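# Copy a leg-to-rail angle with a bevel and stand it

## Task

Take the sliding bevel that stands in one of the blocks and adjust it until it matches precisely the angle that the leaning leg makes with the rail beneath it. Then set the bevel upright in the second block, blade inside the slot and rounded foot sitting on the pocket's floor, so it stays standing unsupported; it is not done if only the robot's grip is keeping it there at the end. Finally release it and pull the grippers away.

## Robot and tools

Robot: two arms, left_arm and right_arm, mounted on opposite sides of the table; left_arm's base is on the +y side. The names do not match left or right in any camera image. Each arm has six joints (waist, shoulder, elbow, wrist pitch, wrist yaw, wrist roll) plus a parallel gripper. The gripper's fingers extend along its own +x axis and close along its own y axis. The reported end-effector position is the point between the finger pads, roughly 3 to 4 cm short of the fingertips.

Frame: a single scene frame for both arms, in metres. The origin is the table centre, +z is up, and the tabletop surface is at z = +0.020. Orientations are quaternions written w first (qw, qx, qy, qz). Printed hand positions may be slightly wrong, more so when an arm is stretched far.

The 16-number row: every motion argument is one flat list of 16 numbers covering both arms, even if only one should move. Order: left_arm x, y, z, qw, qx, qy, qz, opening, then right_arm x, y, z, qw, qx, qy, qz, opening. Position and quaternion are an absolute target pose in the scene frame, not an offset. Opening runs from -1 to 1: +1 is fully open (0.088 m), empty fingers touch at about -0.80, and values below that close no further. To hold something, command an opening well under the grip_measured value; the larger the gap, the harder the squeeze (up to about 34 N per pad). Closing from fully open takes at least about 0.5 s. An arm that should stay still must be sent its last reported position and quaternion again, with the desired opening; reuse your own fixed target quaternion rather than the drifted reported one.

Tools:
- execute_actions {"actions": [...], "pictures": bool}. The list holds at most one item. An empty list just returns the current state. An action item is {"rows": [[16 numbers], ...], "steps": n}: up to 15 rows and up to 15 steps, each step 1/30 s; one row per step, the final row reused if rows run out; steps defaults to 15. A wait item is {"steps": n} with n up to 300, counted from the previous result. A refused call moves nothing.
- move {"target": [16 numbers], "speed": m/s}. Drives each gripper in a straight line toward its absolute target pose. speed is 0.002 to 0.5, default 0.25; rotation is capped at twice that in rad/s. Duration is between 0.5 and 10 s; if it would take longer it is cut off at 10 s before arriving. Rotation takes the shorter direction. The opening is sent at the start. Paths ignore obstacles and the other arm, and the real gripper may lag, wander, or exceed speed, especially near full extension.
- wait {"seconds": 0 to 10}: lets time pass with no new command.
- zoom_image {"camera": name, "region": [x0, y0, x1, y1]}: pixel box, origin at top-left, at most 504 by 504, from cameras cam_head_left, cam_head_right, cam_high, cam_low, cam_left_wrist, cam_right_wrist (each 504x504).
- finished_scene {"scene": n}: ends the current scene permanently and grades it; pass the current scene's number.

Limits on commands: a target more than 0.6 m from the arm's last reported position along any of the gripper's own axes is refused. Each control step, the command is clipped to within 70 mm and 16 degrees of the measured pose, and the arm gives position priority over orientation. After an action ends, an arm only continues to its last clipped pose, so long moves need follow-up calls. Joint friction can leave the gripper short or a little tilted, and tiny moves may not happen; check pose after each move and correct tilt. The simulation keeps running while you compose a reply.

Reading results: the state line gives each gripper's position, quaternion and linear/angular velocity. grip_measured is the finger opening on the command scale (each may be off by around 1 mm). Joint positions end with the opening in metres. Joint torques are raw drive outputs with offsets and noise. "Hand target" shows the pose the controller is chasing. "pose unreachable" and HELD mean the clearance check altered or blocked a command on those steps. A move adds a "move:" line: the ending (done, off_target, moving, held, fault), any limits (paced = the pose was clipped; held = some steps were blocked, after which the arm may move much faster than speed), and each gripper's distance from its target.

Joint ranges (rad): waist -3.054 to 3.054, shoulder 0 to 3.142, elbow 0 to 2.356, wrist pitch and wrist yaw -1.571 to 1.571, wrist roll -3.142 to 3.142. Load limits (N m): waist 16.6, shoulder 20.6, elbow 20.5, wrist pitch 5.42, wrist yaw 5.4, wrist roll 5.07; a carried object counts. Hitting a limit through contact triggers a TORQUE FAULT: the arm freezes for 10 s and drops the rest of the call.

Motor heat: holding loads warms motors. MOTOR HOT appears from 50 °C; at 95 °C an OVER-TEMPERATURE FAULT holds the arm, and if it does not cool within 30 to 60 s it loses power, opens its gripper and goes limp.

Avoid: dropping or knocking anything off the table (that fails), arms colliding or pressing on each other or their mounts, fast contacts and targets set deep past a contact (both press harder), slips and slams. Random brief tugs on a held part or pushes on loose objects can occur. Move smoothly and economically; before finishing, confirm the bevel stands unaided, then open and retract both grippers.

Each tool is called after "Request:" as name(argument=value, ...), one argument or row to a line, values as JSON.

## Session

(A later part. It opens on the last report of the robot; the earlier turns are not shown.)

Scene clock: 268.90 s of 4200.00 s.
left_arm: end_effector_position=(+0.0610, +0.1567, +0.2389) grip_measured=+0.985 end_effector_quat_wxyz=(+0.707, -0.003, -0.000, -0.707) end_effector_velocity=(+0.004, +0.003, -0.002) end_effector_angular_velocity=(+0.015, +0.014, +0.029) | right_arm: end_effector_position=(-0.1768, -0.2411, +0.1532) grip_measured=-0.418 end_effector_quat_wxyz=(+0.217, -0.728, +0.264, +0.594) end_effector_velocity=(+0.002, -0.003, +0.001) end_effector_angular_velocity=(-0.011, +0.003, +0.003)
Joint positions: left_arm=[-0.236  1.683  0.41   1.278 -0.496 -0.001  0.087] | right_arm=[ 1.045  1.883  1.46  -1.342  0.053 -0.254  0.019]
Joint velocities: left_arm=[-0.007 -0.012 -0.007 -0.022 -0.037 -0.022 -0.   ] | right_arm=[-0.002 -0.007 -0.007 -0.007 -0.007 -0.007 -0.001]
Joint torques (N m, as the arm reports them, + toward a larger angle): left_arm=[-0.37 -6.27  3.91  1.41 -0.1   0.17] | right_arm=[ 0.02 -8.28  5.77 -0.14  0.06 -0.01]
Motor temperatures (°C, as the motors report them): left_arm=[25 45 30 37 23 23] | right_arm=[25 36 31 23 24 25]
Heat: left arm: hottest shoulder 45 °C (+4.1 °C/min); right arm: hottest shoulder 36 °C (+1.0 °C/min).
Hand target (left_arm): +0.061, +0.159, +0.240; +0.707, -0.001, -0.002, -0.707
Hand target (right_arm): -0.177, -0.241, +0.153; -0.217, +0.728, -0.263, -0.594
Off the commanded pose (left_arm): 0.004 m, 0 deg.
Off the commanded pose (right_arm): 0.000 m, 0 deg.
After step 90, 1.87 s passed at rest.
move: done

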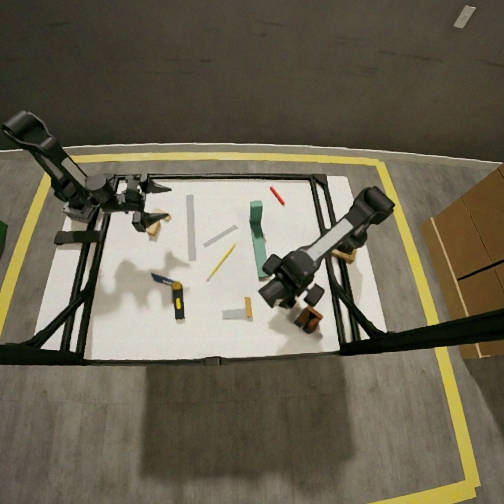

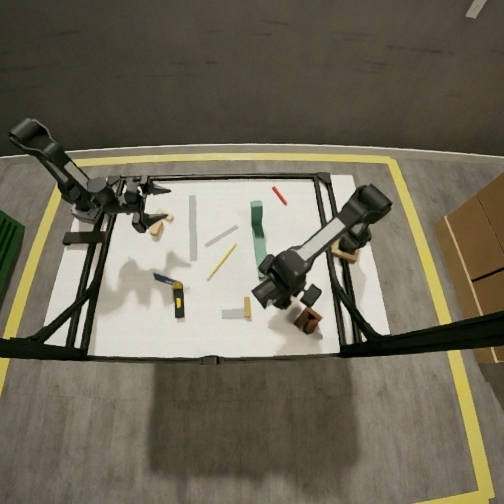

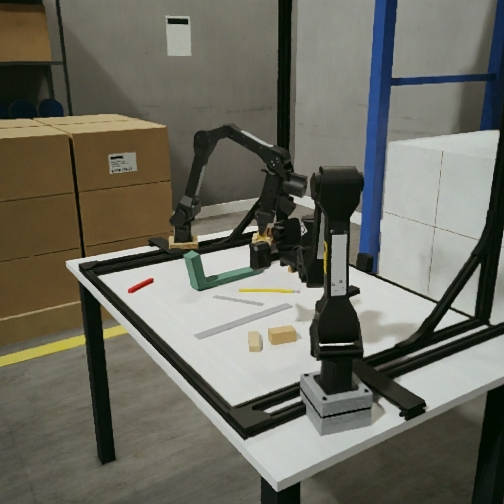

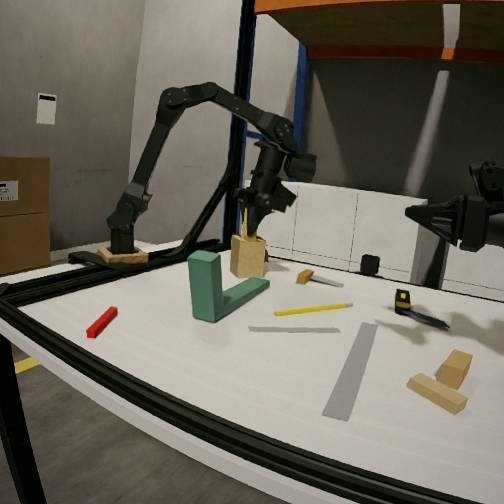

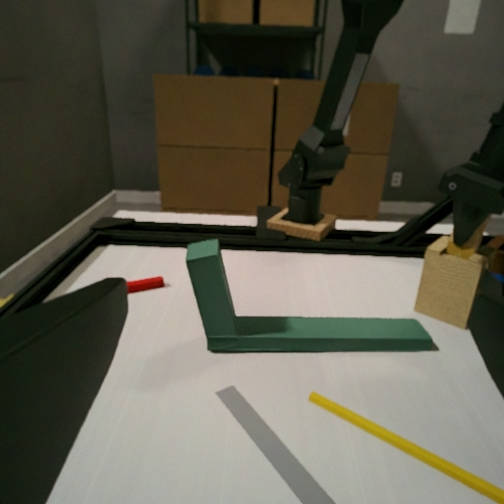

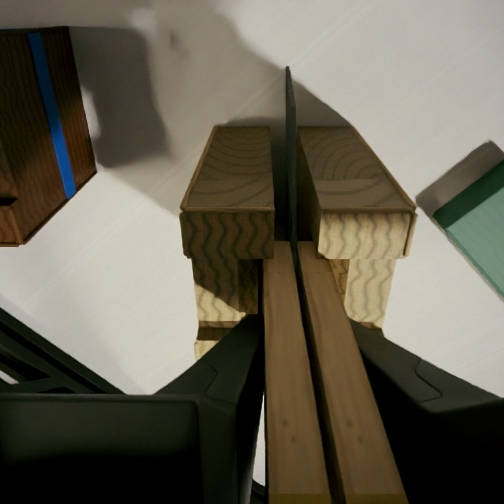

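Request:
zoom_image(
  camera="cam_left_wrist",
  region=[160, 220, 300, 370],
)

Request:
move(
  target=[0.06,0.16,0.24,0.707,0,0,-0.707,1, -0.1857,-0.2334,0.205,0.217,-0.728,0.263,0.594,-1],
  speed=0.02,
)

Region (160, 220, 300, 370) of cam_left_wrist's 504x504 image, scaled by 3.360, with more detail than that image has; it fills the left 470 columns of this view, and the rest is white.

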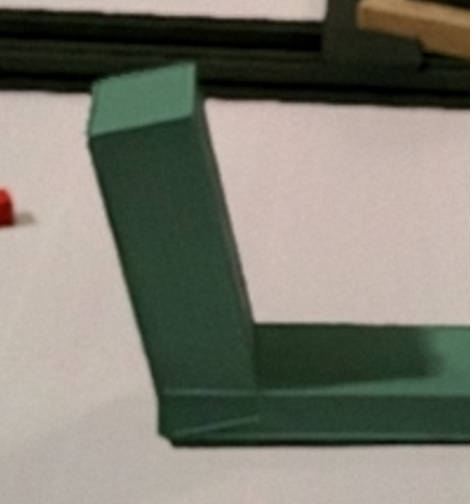

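Scene clock: 278.83 s of 4200.00 s.
left_arm: end_effector_position=(+0.0600, +0.1580, +0.2390) grip_measured=+0.985 end_effector_quat_wxyz=(+0.707, +0.000, +0.000, -0.707) end_effector_velocity=(+0.003, +0.002, -0.005) end_effector_angular_velocity=(+0.015, -0.001, +0.020) | right_arm: end_effector_position=(-0.1837, -0.2347, +0.2056) grip_measured=-0.418 end_effector_quat_wxyz=(+0.217, -0.727, +0.263, +0.596) end_effector_velocity=(+0.002, +0.001, +0.001) end_effector_angular_velocity=(+0.001, -0.006, +0.006)
Joint positions: left_arm=[-0.243  1.674  0.409  1.265 -0.504 -0.001  0.087] | right_arm=[ 1.05   1.9    1.692 -1.554  0.051 -0.25   0.019]
Joint velocities: left_arm=[-0.002  0.002 -0.007 -0.007 -0.022 -0.007 -0.   ] | right_arm=[-0.002  0.002  0.007 -0.007  0.007 -0.007 -0.   ]
Joint torques (N m, as the arm reports them, + toward a larger angle): left_arm=[-0.37 -6.26  3.85  1.4  -0.09  0.04] | right_arm=[ 0.32 -7.15  7.34 -0.38  0.06  0.13]
Motor temperatures (°C, as the motors report them): left_arm=[25 43 30 37 23 23] | right_arm=[25 36 32 23 24 25]
Heat: left arm: hottest shoulder 43 °C (+2.0 °C/min); right arm: hottest shoulder 36 °C (+1.0 °C/min).
Hand target (left_arm): +0.060, +0.160, +0.240; +0.707, +0.000, -0.000, -0.707
Hand target (right_arm): -0.186, -0.233, +0.205; -0.217, +0.728, -0.263, -0.594
Off the commanded pose (left_arm): 0.002 m, 0 deg.
Off the commanded pose (right_arm): 0.002 m, 0 deg.
move: done

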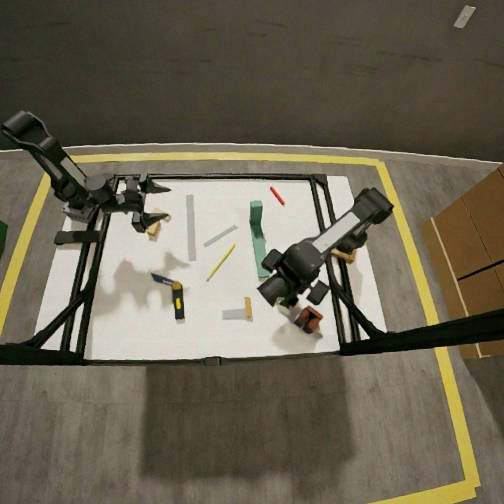

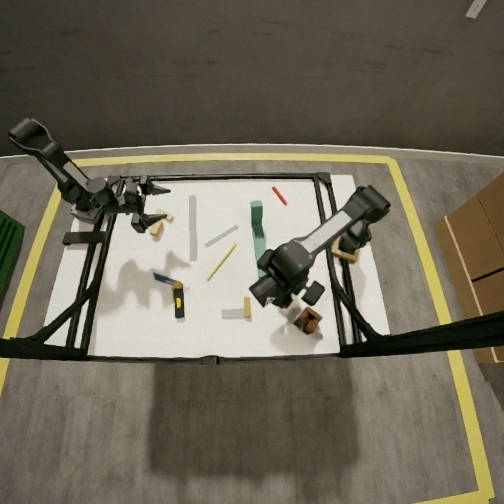

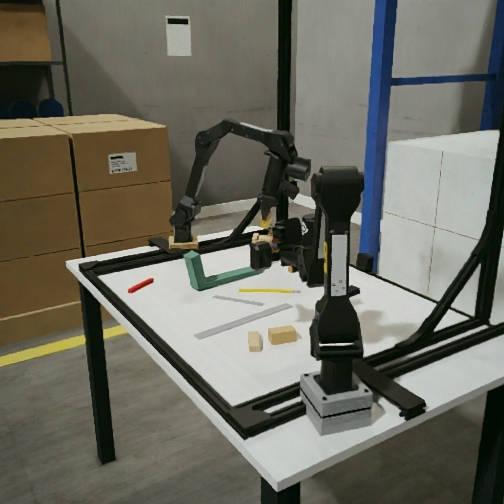

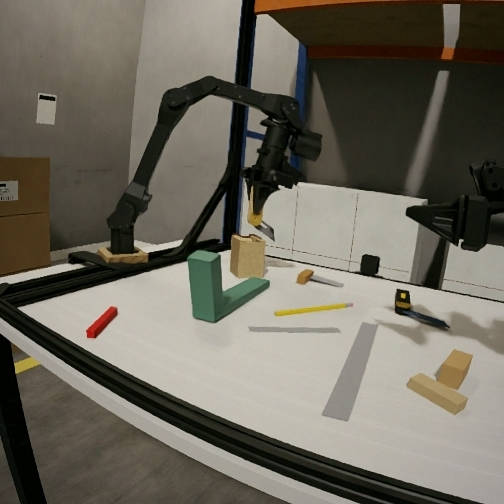

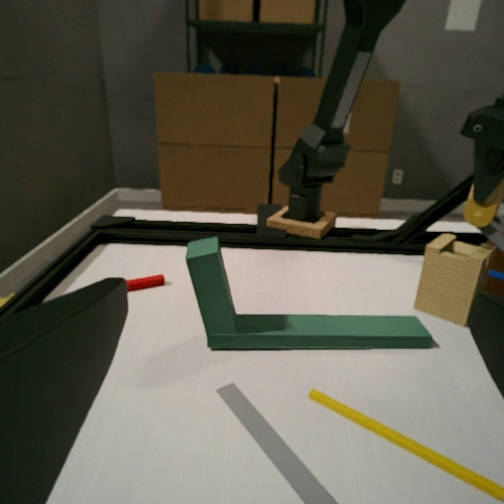

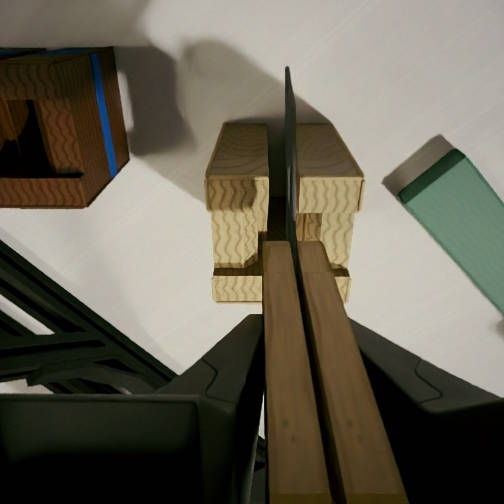

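Request:
move(
  target=[0.06,0.16,0.24,0.707,0,0,-0.707,1, -0.1954,-0.2251,0.255,0.2418,-0.6645,0.2418,0.6645,-1],
  speed=0.03,
)

Scene clock: 342.47 s of 4200.00 s.
left_arm: end_effector_position=(+0.0599, +0.1592, +0.2392) grip_measured=+0.985 end_effector_quat_wxyz=(+0.707, +0.001, +0.000, -0.707) end_effector_velocity=(+0.000, +0.000, -0.001) end_effector_angular_velocity=(+0.006, +0.004, -0.005) | right_arm: end_effector_position=(-0.1955, -0.2263, +0.2473) grip_measured=-0.418 end_effector_quat_wxyz=(+0.237, -0.674, +0.248, +0.655) end_effector_velocity=(+0.001, -0.002, -0.001) end_effector_angular_velocity=(-0.014, -0.001, -0.010)
Joint positions: left_arm=[-0.245  1.669  0.405  1.263 -0.504 -0.     0.087] | right_arm=[ 1.042  1.835  1.79  -1.556  0.003 -0.259  0.019]
Joint velocities: left_arm=[ 0.002 -0.002 -0.002 -0.007  0.007 -0.007 -0.   ] | right_arm=[-0.002  0.002 -0.002 -0.007 -0.007  0.007 -0.   ]
Joint torques (N m, as the arm reports them, + toward a larger angle): left_arm=[-0.24 -5.65  4.3   1.47 -0.06  0.03] | right_arm=[ -0.28 -10.13   7.72   0.21  -0.16  -0.11]
Motor temperatures (°C, as the motors report them): left_arm=[25 40 30 37 23 23] | right_arm=[25 38 33 23 24 25]
Heat: left arm: hottest shoulder 40 °C (-3.0 °C/min); right arm: hottest shoulder 38 °C (+2.0 °C/min).
Hand target (left_arm): +0.060, +0.160, +0.240; +0.707, +0.000, -0.000, -0.707
Hand target (right_arm): -0.195, -0.225, +0.255; -0.242, +0.664, -0.242, -0.664
Off the commanded pose (left_arm): 0.001 m, 0 deg.
Off the commanded pose (right_arm): 0.008 m, 2 deg.
move: done

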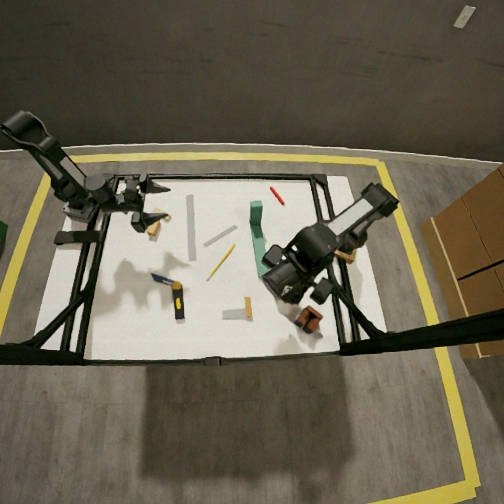

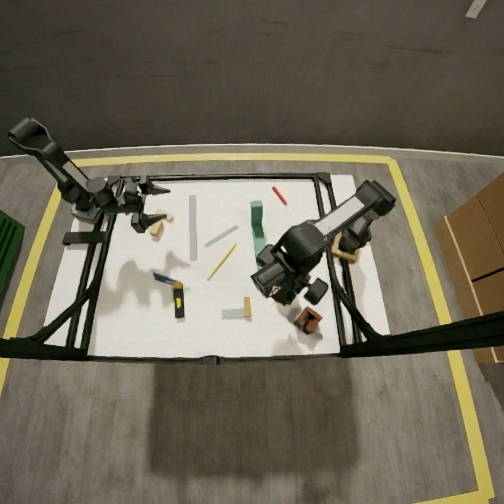

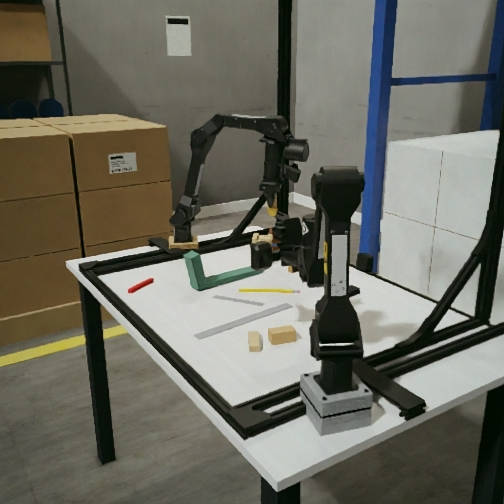

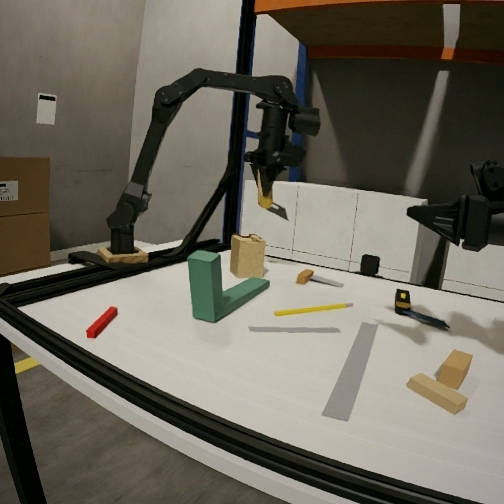

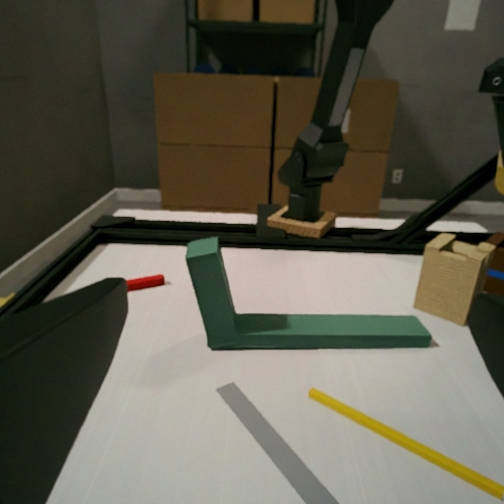

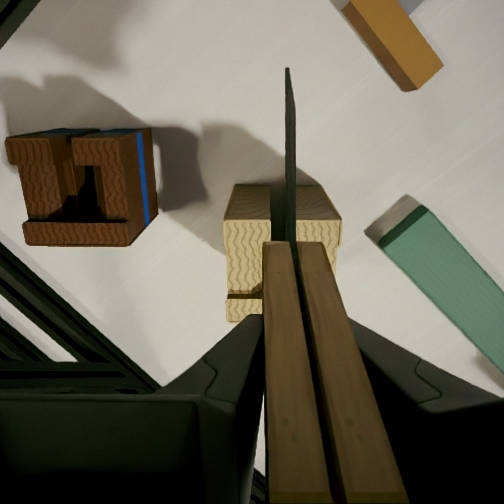

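Request:
move(
  target=[0.06,0.16,0.24,0.707,0,0,-0.707,1, -0.01,-0.168,0.235,-0.0332,-0.6488,-0.0283,0.7597,-1],
  speed=0.08,
)

Scene clock: 374.10 s of 4200.00 s.
left_arm: end_effector_position=(+0.0600, +0.1595, +0.2393) grip_measured=+0.985 end_effector_quat_wxyz=(+0.707, +0.001, +0.000, -0.707) end_effector_velocity=(+0.001, +0.001, -0.004) end_effector_angular_velocity=(+0.019, -0.003, +0.005) | right_arm: end_effector_position=(-0.0091, -0.1699, +0.2347) grip_measured=-0.418 end_effector_quat_wxyz=(+0.034, +0.651, +0.026, -0.757) end_effector_velocity=(-0.001, -0.004, +0.002) end_effector_angular_velocity=(-0.013, +0.009, +0.019)
Joint positions: left_arm=[-0.245  1.668  0.404  1.263 -0.505 -0.     0.087] | right_arm=[ 0.371  1.807  1.697 -1.488 -0.148 -1.717  0.019]
Joint velocities: left_arm=[-0.002 -0.002 -0.002 -0.022 -0.007 -0.007 -0.   ] | right_arm=[-0.002 -0.002  0.002 -0.022 -0.007 -0.022 -0.   ]
Joint torques (N m, as the arm reports them, + toward a larger angle): left_arm=[-0.16 -5.5   4.44  1.5  -0.06  0.01] | right_arm=[-0.26 -6.73  7.88 -0.14 -0.33 -0.09]
Motor temperatures (°C, as the motors report them): left_arm=[25 39 30 37 23 23] | right_arm=[25 40 34 23 24 25]
Heat: left arm: hottest shoulder 39 °C (-2.0 °C/min); right arm: hottest shoulder 40 °C (+3.0 °C/min).
Hand target (left_arm): +0.060, +0.160, +0.240; +0.707, -0.000, +0.000, -0.707
Hand target (right_arm): -0.008, -0.167, +0.235; +0.034, +0.650, +0.027, -0.759
Off the commanded pose (left_arm): 0.001 m, 0 deg.
Off the commanded pose (right_arm): 0.002 m, 1 deg.
move: done

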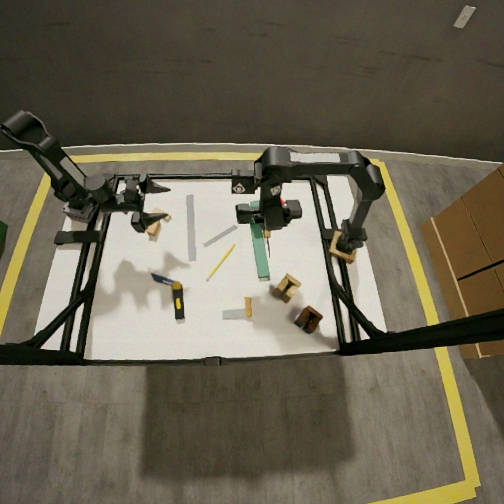

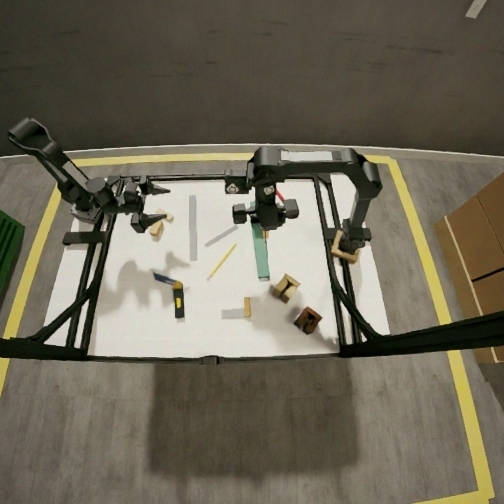

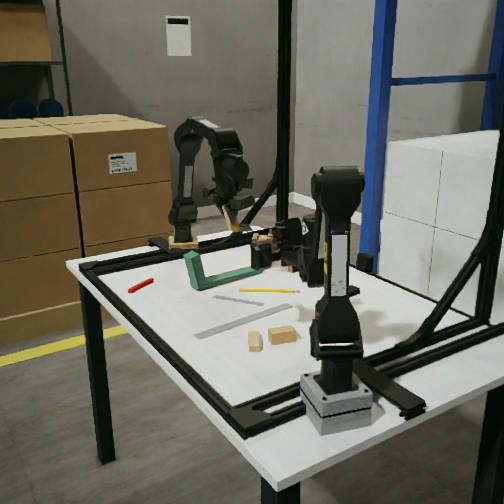

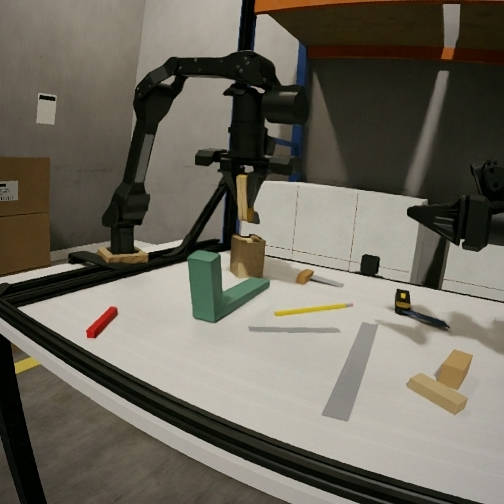

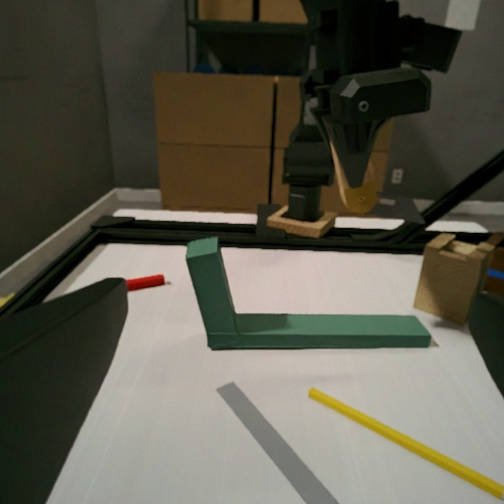

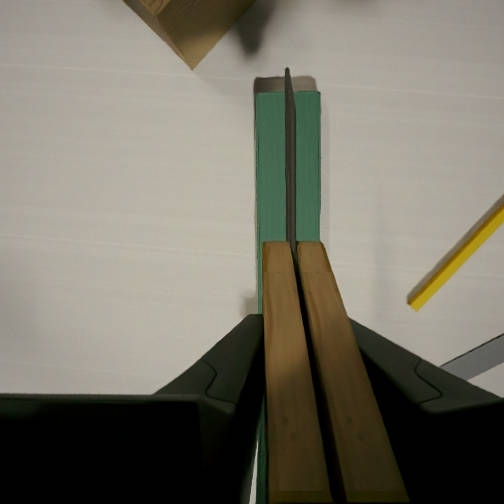

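Request:
move(
  target=[0.06,0.16,0.24,0.707,0,0,-0.707,1, 0.03,-0.1650,0.175,-0.0332,-0.6488,-0.0283,0.7597,-1],
  speed=0.04,
)

Scene clock: 400.53 s of 4200.00 s.
left_arm: end_effector_position=(+0.0600, +0.1596, +0.2394) grip_measured=+0.985 end_effector_quat_wxyz=(+0.707, +0.001, +0.000, -0.707) end_effector_velocity=(+0.003, +0.001, +0.000) end_effector_angular_velocity=(+0.002, +0.021, +0.020) | right_arm: end_effector_position=(+0.0297, -0.1639, +0.1800) grip_measured=-0.418 end_effector_quat_wxyz=(+0.029, +0.651, +0.033, -0.758) end_effector_velocity=(-0.004, -0.002, +0.001) end_effector_angular_velocity=(-0.000, +0.023, +0.024)
Joint positions: left_arm=[-0.245  1.667  0.403  1.262 -0.505 -0.     0.087] | right_arm=[ 0.256  1.833  1.512 -1.277 -0.148 -1.835  0.019]
Joint velocities: left_arm=[-0.002 -0.007 -0.002 -0.007 -0.022 -0.022  0.   ] | right_arm=[ 0.002 -0.002 -0.002 -0.007 -0.022 -0.022 -0.   ]
Joint torques (N m, as the arm reports them, + toward a larger angle): left_arm=[-0.14 -5.38  4.52  1.5  -0.05  0.02] | right_arm=[-0.27 -7.02  5.03  0.15 -0.3  -0.14]
Motor temperatures (°C, as the motors report them): left_arm=[25 38 30 37 23 23] | right_arm=[25 38 34 23 24 25]
Heat: left arm: hottest shoulder 38 °C (-2.0 °C/min); right arm: hottest shoulder 38 °C (+0.0 °C/min).
Hand target (left_arm): +0.060, +0.160, +0.240; +0.707, -0.000, -0.000, -0.707
Hand target (right_arm): +0.030, -0.165, +0.175; +0.033, +0.649, +0.028, -0.760
Off the commanded pose (left_arm): 0.001 m, 0 deg.
Off the commanded pose (right_arm): 0.005 m, 1 deg.
move: done

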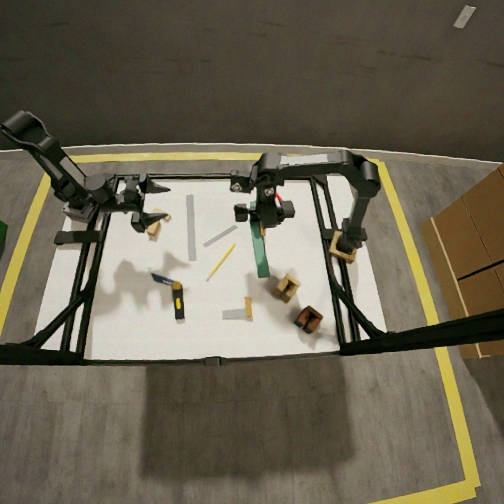

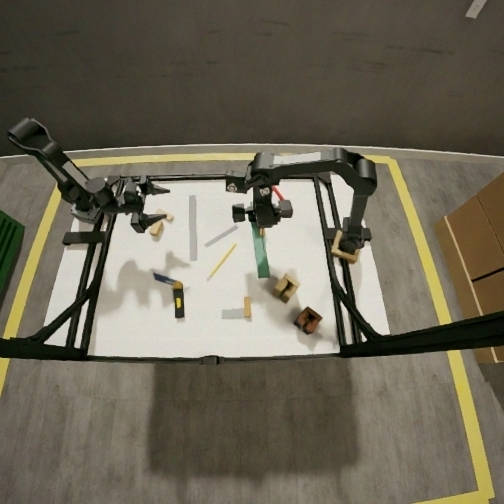

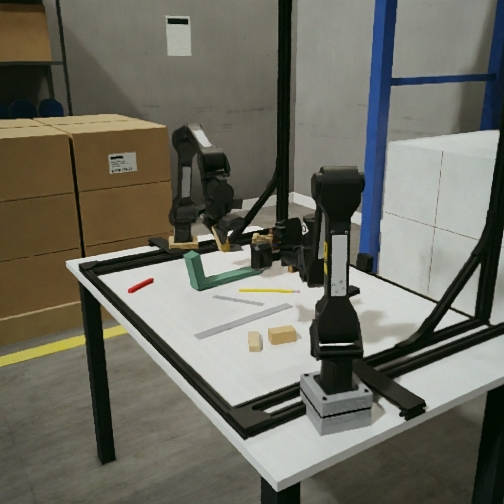

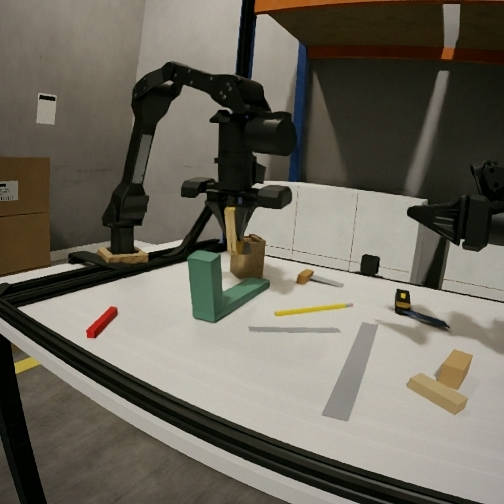

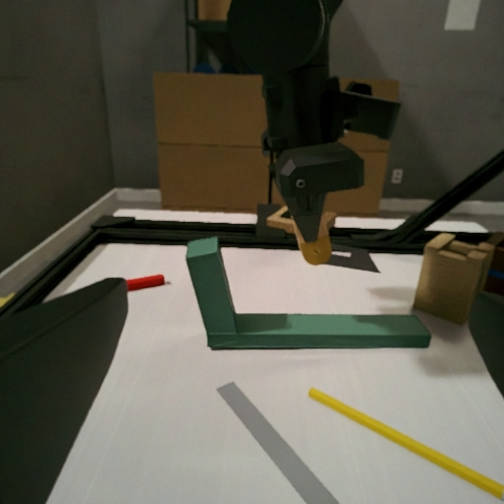

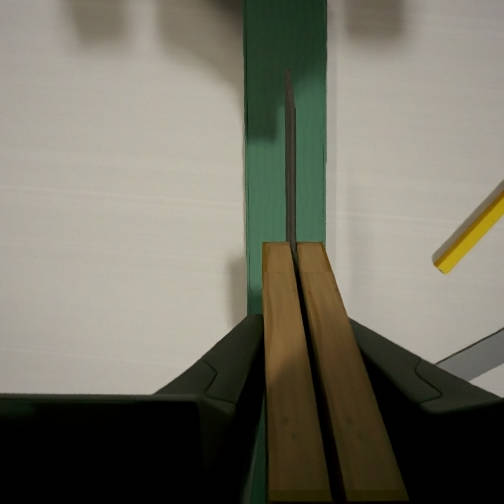

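Request:
move(
  target=[0.04,0.12,0.13,0.707,0,0,-0.707,1, 0.03,-0.1685,0.14,-0.0332,-0.6488,-0.0283,0.7597,-1],
  speed=0.04,
)

Scene clock: 417.33 s of 4200.00 s.
left_arm: end_effector_position=(+0.0400, +0.1212, +0.1326) grip_measured=+0.985 end_effector_quat_wxyz=(+0.710, +0.030, +0.027, -0.703) end_effector_velocity=(-0.003, -0.000, -0.004) end_effector_angular_velocity=(+0.015, -0.002, +0.001) | right_arm: end_effector_position=(+0.0296, -0.1668, +0.1451) grip_measured=-0.418 end_effector_quat_wxyz=(+0.029, +0.651, +0.034, -0.758) end_effector_velocity=(-0.001, -0.002, +0.000) end_effector_angular_velocity=(-0.005, +0.008, +0.005)
Joint positions: left_arm=[-0.246  2.235  0.578  1.564 -0.514 -0.04   0.087] | right_arm=[ 0.255  1.841  1.383 -1.138 -0.148 -1.837  0.019]
Joint velocities: left_arm=[-0.007  0.002  0.007 -0.022 -0.007 -0.007  0.   ] | right_arm=[-0.002 -0.002 -0.002 -0.007 -0.007 -0.007  0.   ]
Joint torques (N m, as the arm reports them, + toward a larger angle): left_arm=[-0.11 -5.82  3.21  1.79 -0.12 -0.17] | right_arm=[-0.29 -6.9   4.87  0.16 -0.3  -0.11]
Motor temperatures (°C, as the motors report them): left_arm=[25 38 30 38 23 23] | right_arm=[25 37 33 23 24 25]
Heat: left arm: hottest shoulder 38 °C (-1.0 °C/min); right arm: hottest shoulder 37 °C (-3.0 °C/min).
Hand target (left_arm): +0.040, +0.120, +0.131; +0.711, +0.029, +0.029, -0.702
Hand target (right_arm): +0.030, -0.169, +0.140; +0.033, +0.649, +0.028, -0.760
Off the commanded pose (left_arm): 0.003 m, 5 deg.
Off the commanded pose (right_arm): 0.005 m, 1 deg.
joint sent to its limit (left arm) — the command would take joint 4 (wrist pitch) past its upper limit, so that joint was sent only as far as its limit.
move: off_target (left_arm)

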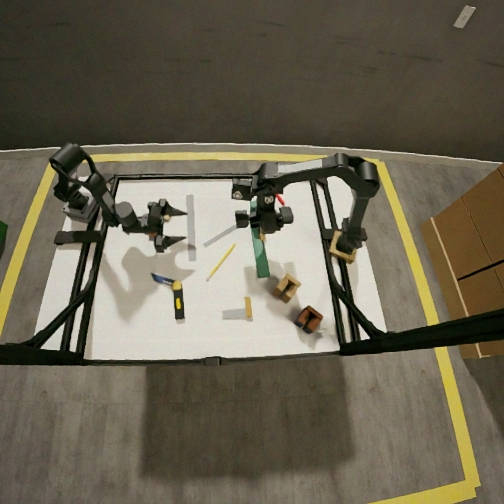

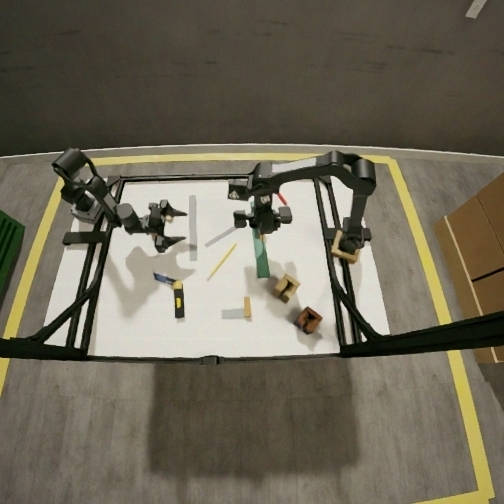

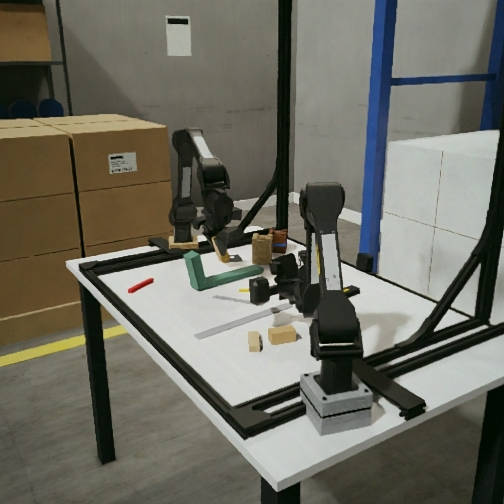

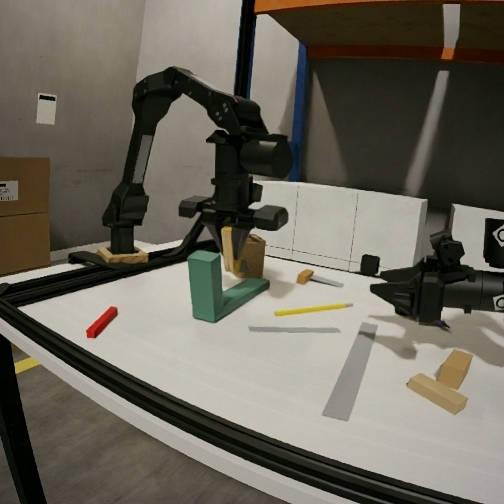

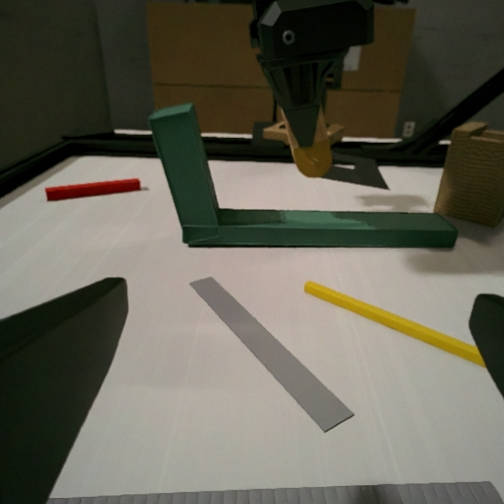

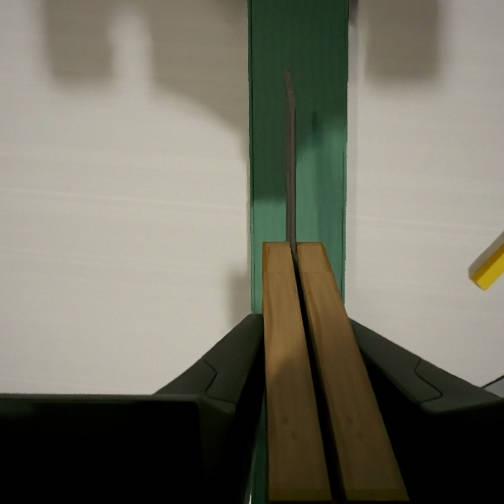

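Request:
zoom_image(
  camera="cam_left_wrist",
  region=[140, 20, 420, 260],
)

Region (140, 20, 420, 260) of cam_left_wrist's 504x504 image, scaled by 1.800, with more detail than that image has; it fills the top 432 rows of this view, and the rest is white.

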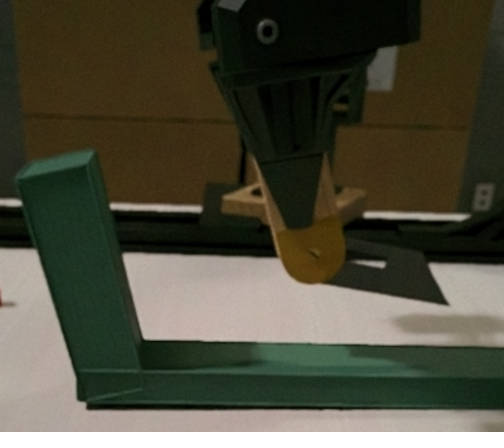

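Request:
zoom_image(
  camera="cam_left_wrist",
  region=[250, 60, 400, 200],
)

Region (250, 60, 400, 200) of cam_left_wrist's 504x504 image, scaled by 3.360, with more detail than that image has; it fills the top 470 rows of this view, and the rest is white.

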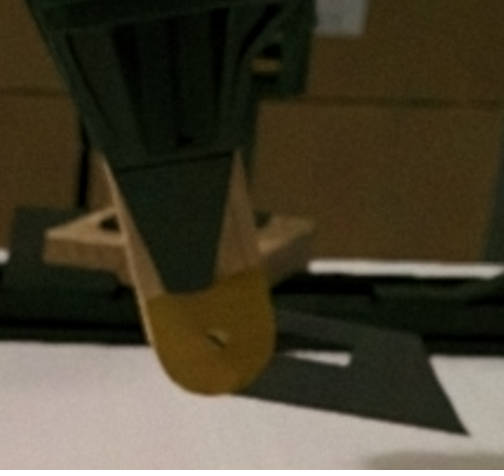

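Request:
move(
  target=[0.04,0.12,0.133,0.710,0.030,0.027,-0.703,1, 0.03,-0.1685,0.122,-0.0319,-0.6813,-0.0297,0.7307,-1],
  speed=0.01,
)

Request:
zoom_image(
  camera="cam_left_wrist",
  region=[140, 20, 420, 260],
)

Scene clock: 473.17 s of 4200.00 s.
left_arm: end_effector_position=(+0.0399, +0.1208, +0.1306) grip_measured=+0.985 end_effector_quat_wxyz=(+0.710, +0.031, +0.028, -0.703) end_effector_velocity=(+0.000, +0.001, -0.001) end_effector_angular_velocity=(+0.006, +0.018, +0.007) | right_arm: end_effector_position=(+0.0310, -0.1667, +0.1250) grip_measured=-0.418 end_effector_quat_wxyz=(+0.029, +0.681, +0.033, -0.731) end_effector_velocity=(-0.002, +0.001, +0.002) end_effector_angular_velocity=(+0.013, +0.005, -0.005)
Joint positions: left_arm=[-0.246  2.24   0.581  1.562 -0.515 -0.043  0.087] | right_arm=[ 0.285  1.847  1.314 -1.045 -0.072 -1.805  0.019]
Joint velocities: left_arm=[-0.002 -0.002 -0.002 -0.007 -0.007 -0.022 -0.   ] | right_arm=[ 0.002 -0.007 -0.002  0.007 -0.007  0.007 -0.   ]
Joint torques (N m, as the arm reports them, + toward a larger angle): left_arm=[ 0.18 -7.98  2.63  1.39  0.05  0.08] | right_arm=[ 0.33 -7.78  4.75  0.27  0.    0.13]
Motor temperatures (°C, as the motors report them): left_arm=[25 39 29 39 23 23] | right_arm=[25 37 31 23 24 25]
Heat: left arm: hottest shoulder 39 °C (+1.0 °C/min); right arm: hottest shoulder 37 °C (+0.0 °C/min).
Hand target (left_arm): +0.040, +0.120, +0.133; +0.710, +0.030, +0.027, -0.703
Hand target (right_arm): +0.030, -0.169, +0.122; +0.032, +0.681, +0.030, -0.731
Off the commanded pose (left_arm): 0.002 m, 0 deg.
Off the commanded pose (right_arm): 0.004 m, 1 deg.
move: done

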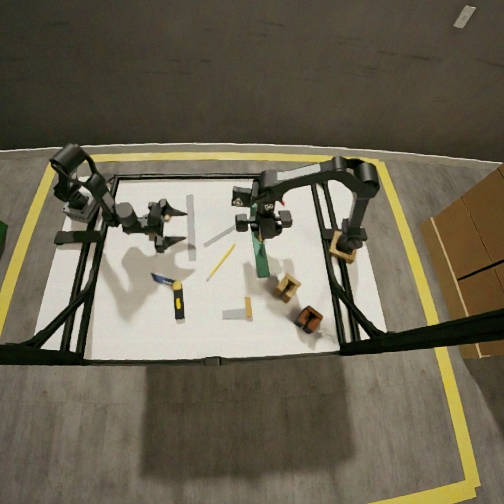

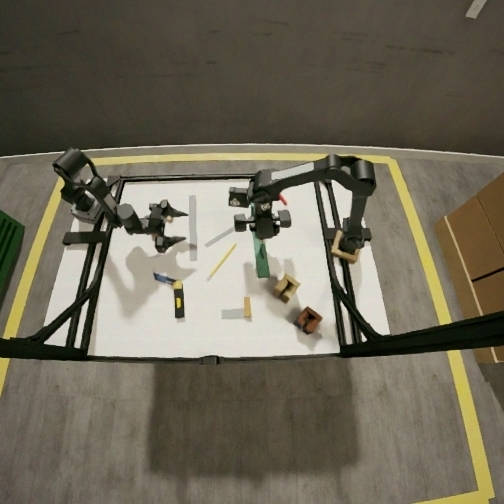

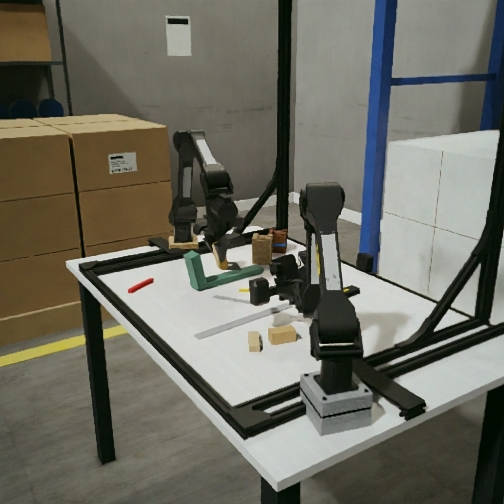

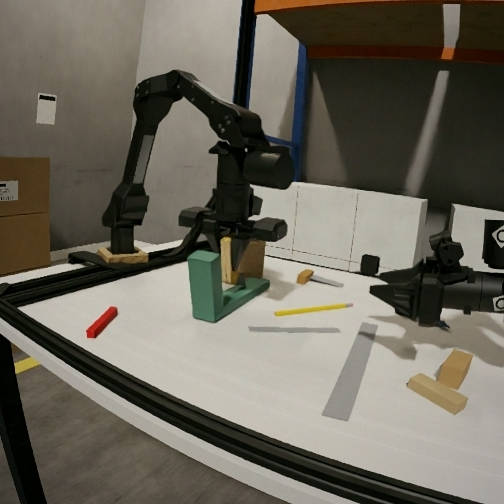

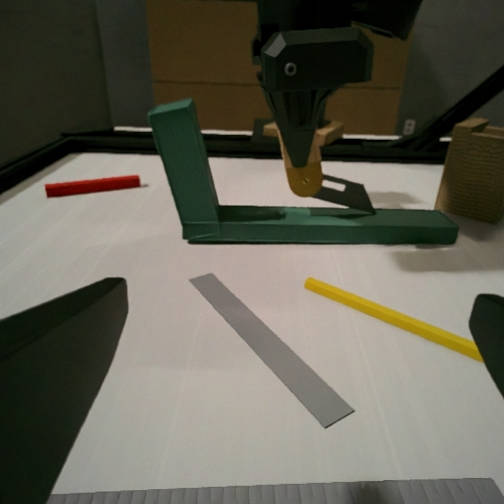

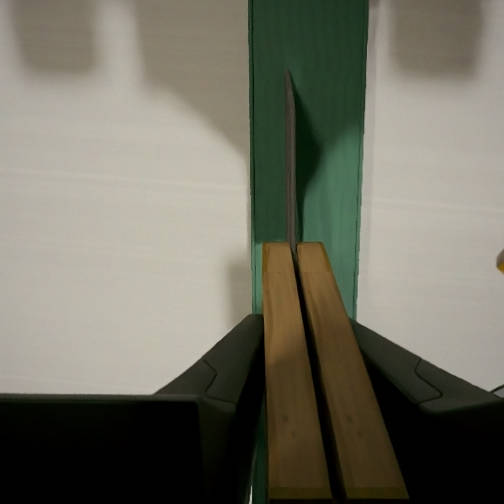

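Region (140, 20, 420, 260) of cam_left_wrist's 504x504 image, scaled by 1.800, with more detail than that image has; it fills the top 432 rows of this view, and the rest is white.

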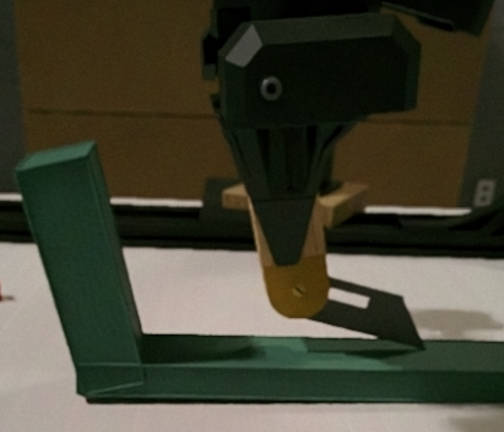

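Request:
move(
  target=[0.04,0.12,0.133,0.710,0.030,0.027,-0.703,1, 0.031,-0.1645,0.112,-0.0319,-0.6813,-0.0297,0.7307,-1],
  speed=0.005,
)

Request:
zoom_image(
  camera="cam_left_wrist",
  region=[140, 20, 420, 260],
)

Scene clock: 486.73 s of 4200.00 s.
left_arm: end_effector_position=(+0.0398, +0.1208, +0.1308) grip_measured=+0.985 end_effector_quat_wxyz=(+0.710, +0.032, +0.028, -0.703) end_effector_velocity=(-0.002, +0.000, +0.000) end_effector_angular_velocity=(+0.002, +0.005, +0.001) | right_arm: end_effector_position=(+0.0316, -0.1614, +0.1202) grip_measured=-0.418 end_effector_quat_wxyz=(+0.024, +0.682, +0.039, -0.730) end_effector_velocity=(-0.001, -0.002, -0.001) end_effector_angular_velocity=(-0.011, +0.009, +0.005)
Joint positions: left_arm=[-0.246  2.24   0.581  1.561 -0.514 -0.043  0.087] | right_arm=[ 0.286  1.859  1.31  -1.013 -0.072 -1.804  0.019]
Joint velocities: left_arm=[-0.007 -0.002  0.002 -0.007 -0.007 -0.007 -0.   ] | right_arm=[-0.002  0.002 -0.002 -0.007 -0.007 -0.007 -0.   ]
Joint torques (N m, as the arm reports them, + toward a larger angle): left_arm=[ 0.12 -7.84  2.64  1.4   0.05  0.07] | right_arm=[ 0.21 -6.11  4.33  0.35  0.02  0.08]
Motor temperatures (°C, as the motors report them): left_arm=[25 40 29 39 23 23] | right_arm=[25 37 31 23 24 25]
Heat: left arm: hottest shoulder 40 °C (+2.0 °C/min); right arm: hottest shoulder 37 °C (+0.0 °C/min).
Hand target (left_arm): +0.040, +0.120, +0.133; +0.710, +0.030, +0.027, -0.703
Hand target (right_arm): +0.031, -0.165, +0.112; +0.032, +0.681, +0.030, -0.731
Off the commanded pose (left_arm): 0.002 m, 0 deg.
Off the commanded pose (right_arm): 0.009 m, 1 deg.
move: off_target (right_arm)

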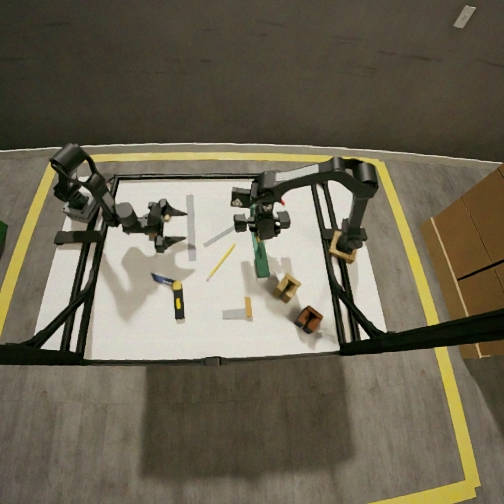

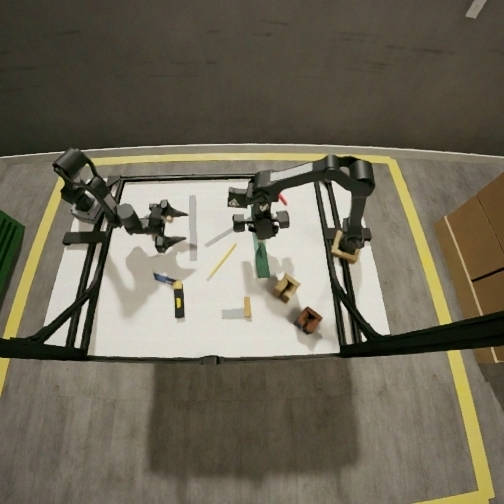

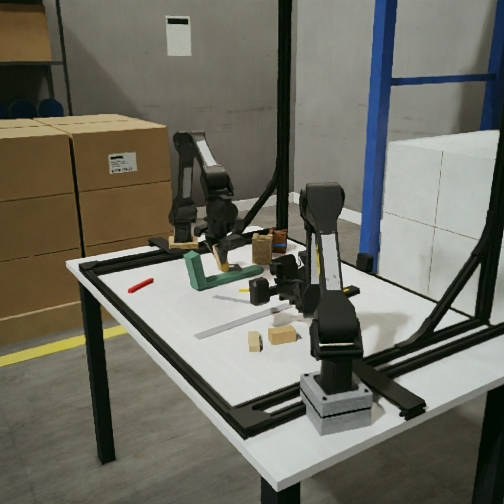

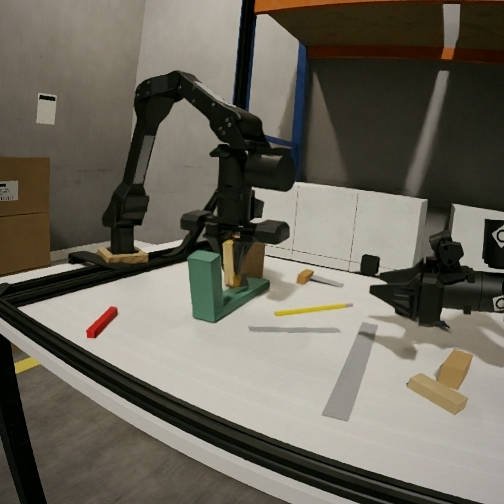

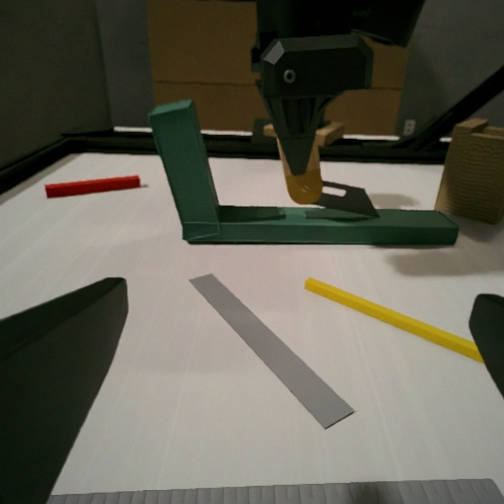

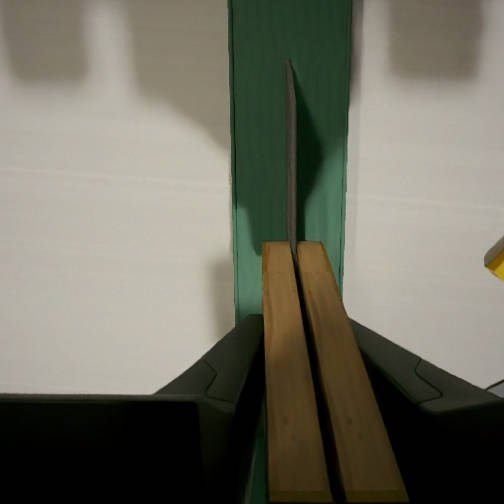

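Region (140, 20, 420, 260) of cam_left_wrist's 504x504 image, scaled by 1.800, with more detail than that image has; it fills the top 432 rows of this view, and the rest is white.

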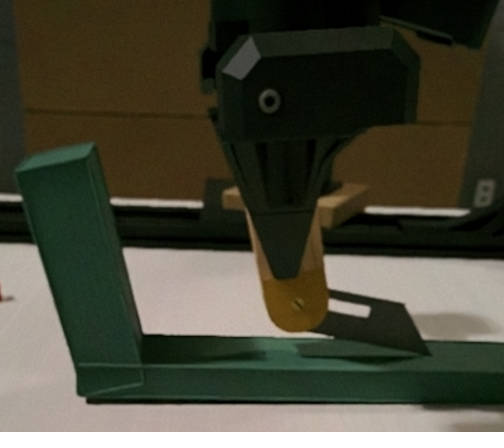

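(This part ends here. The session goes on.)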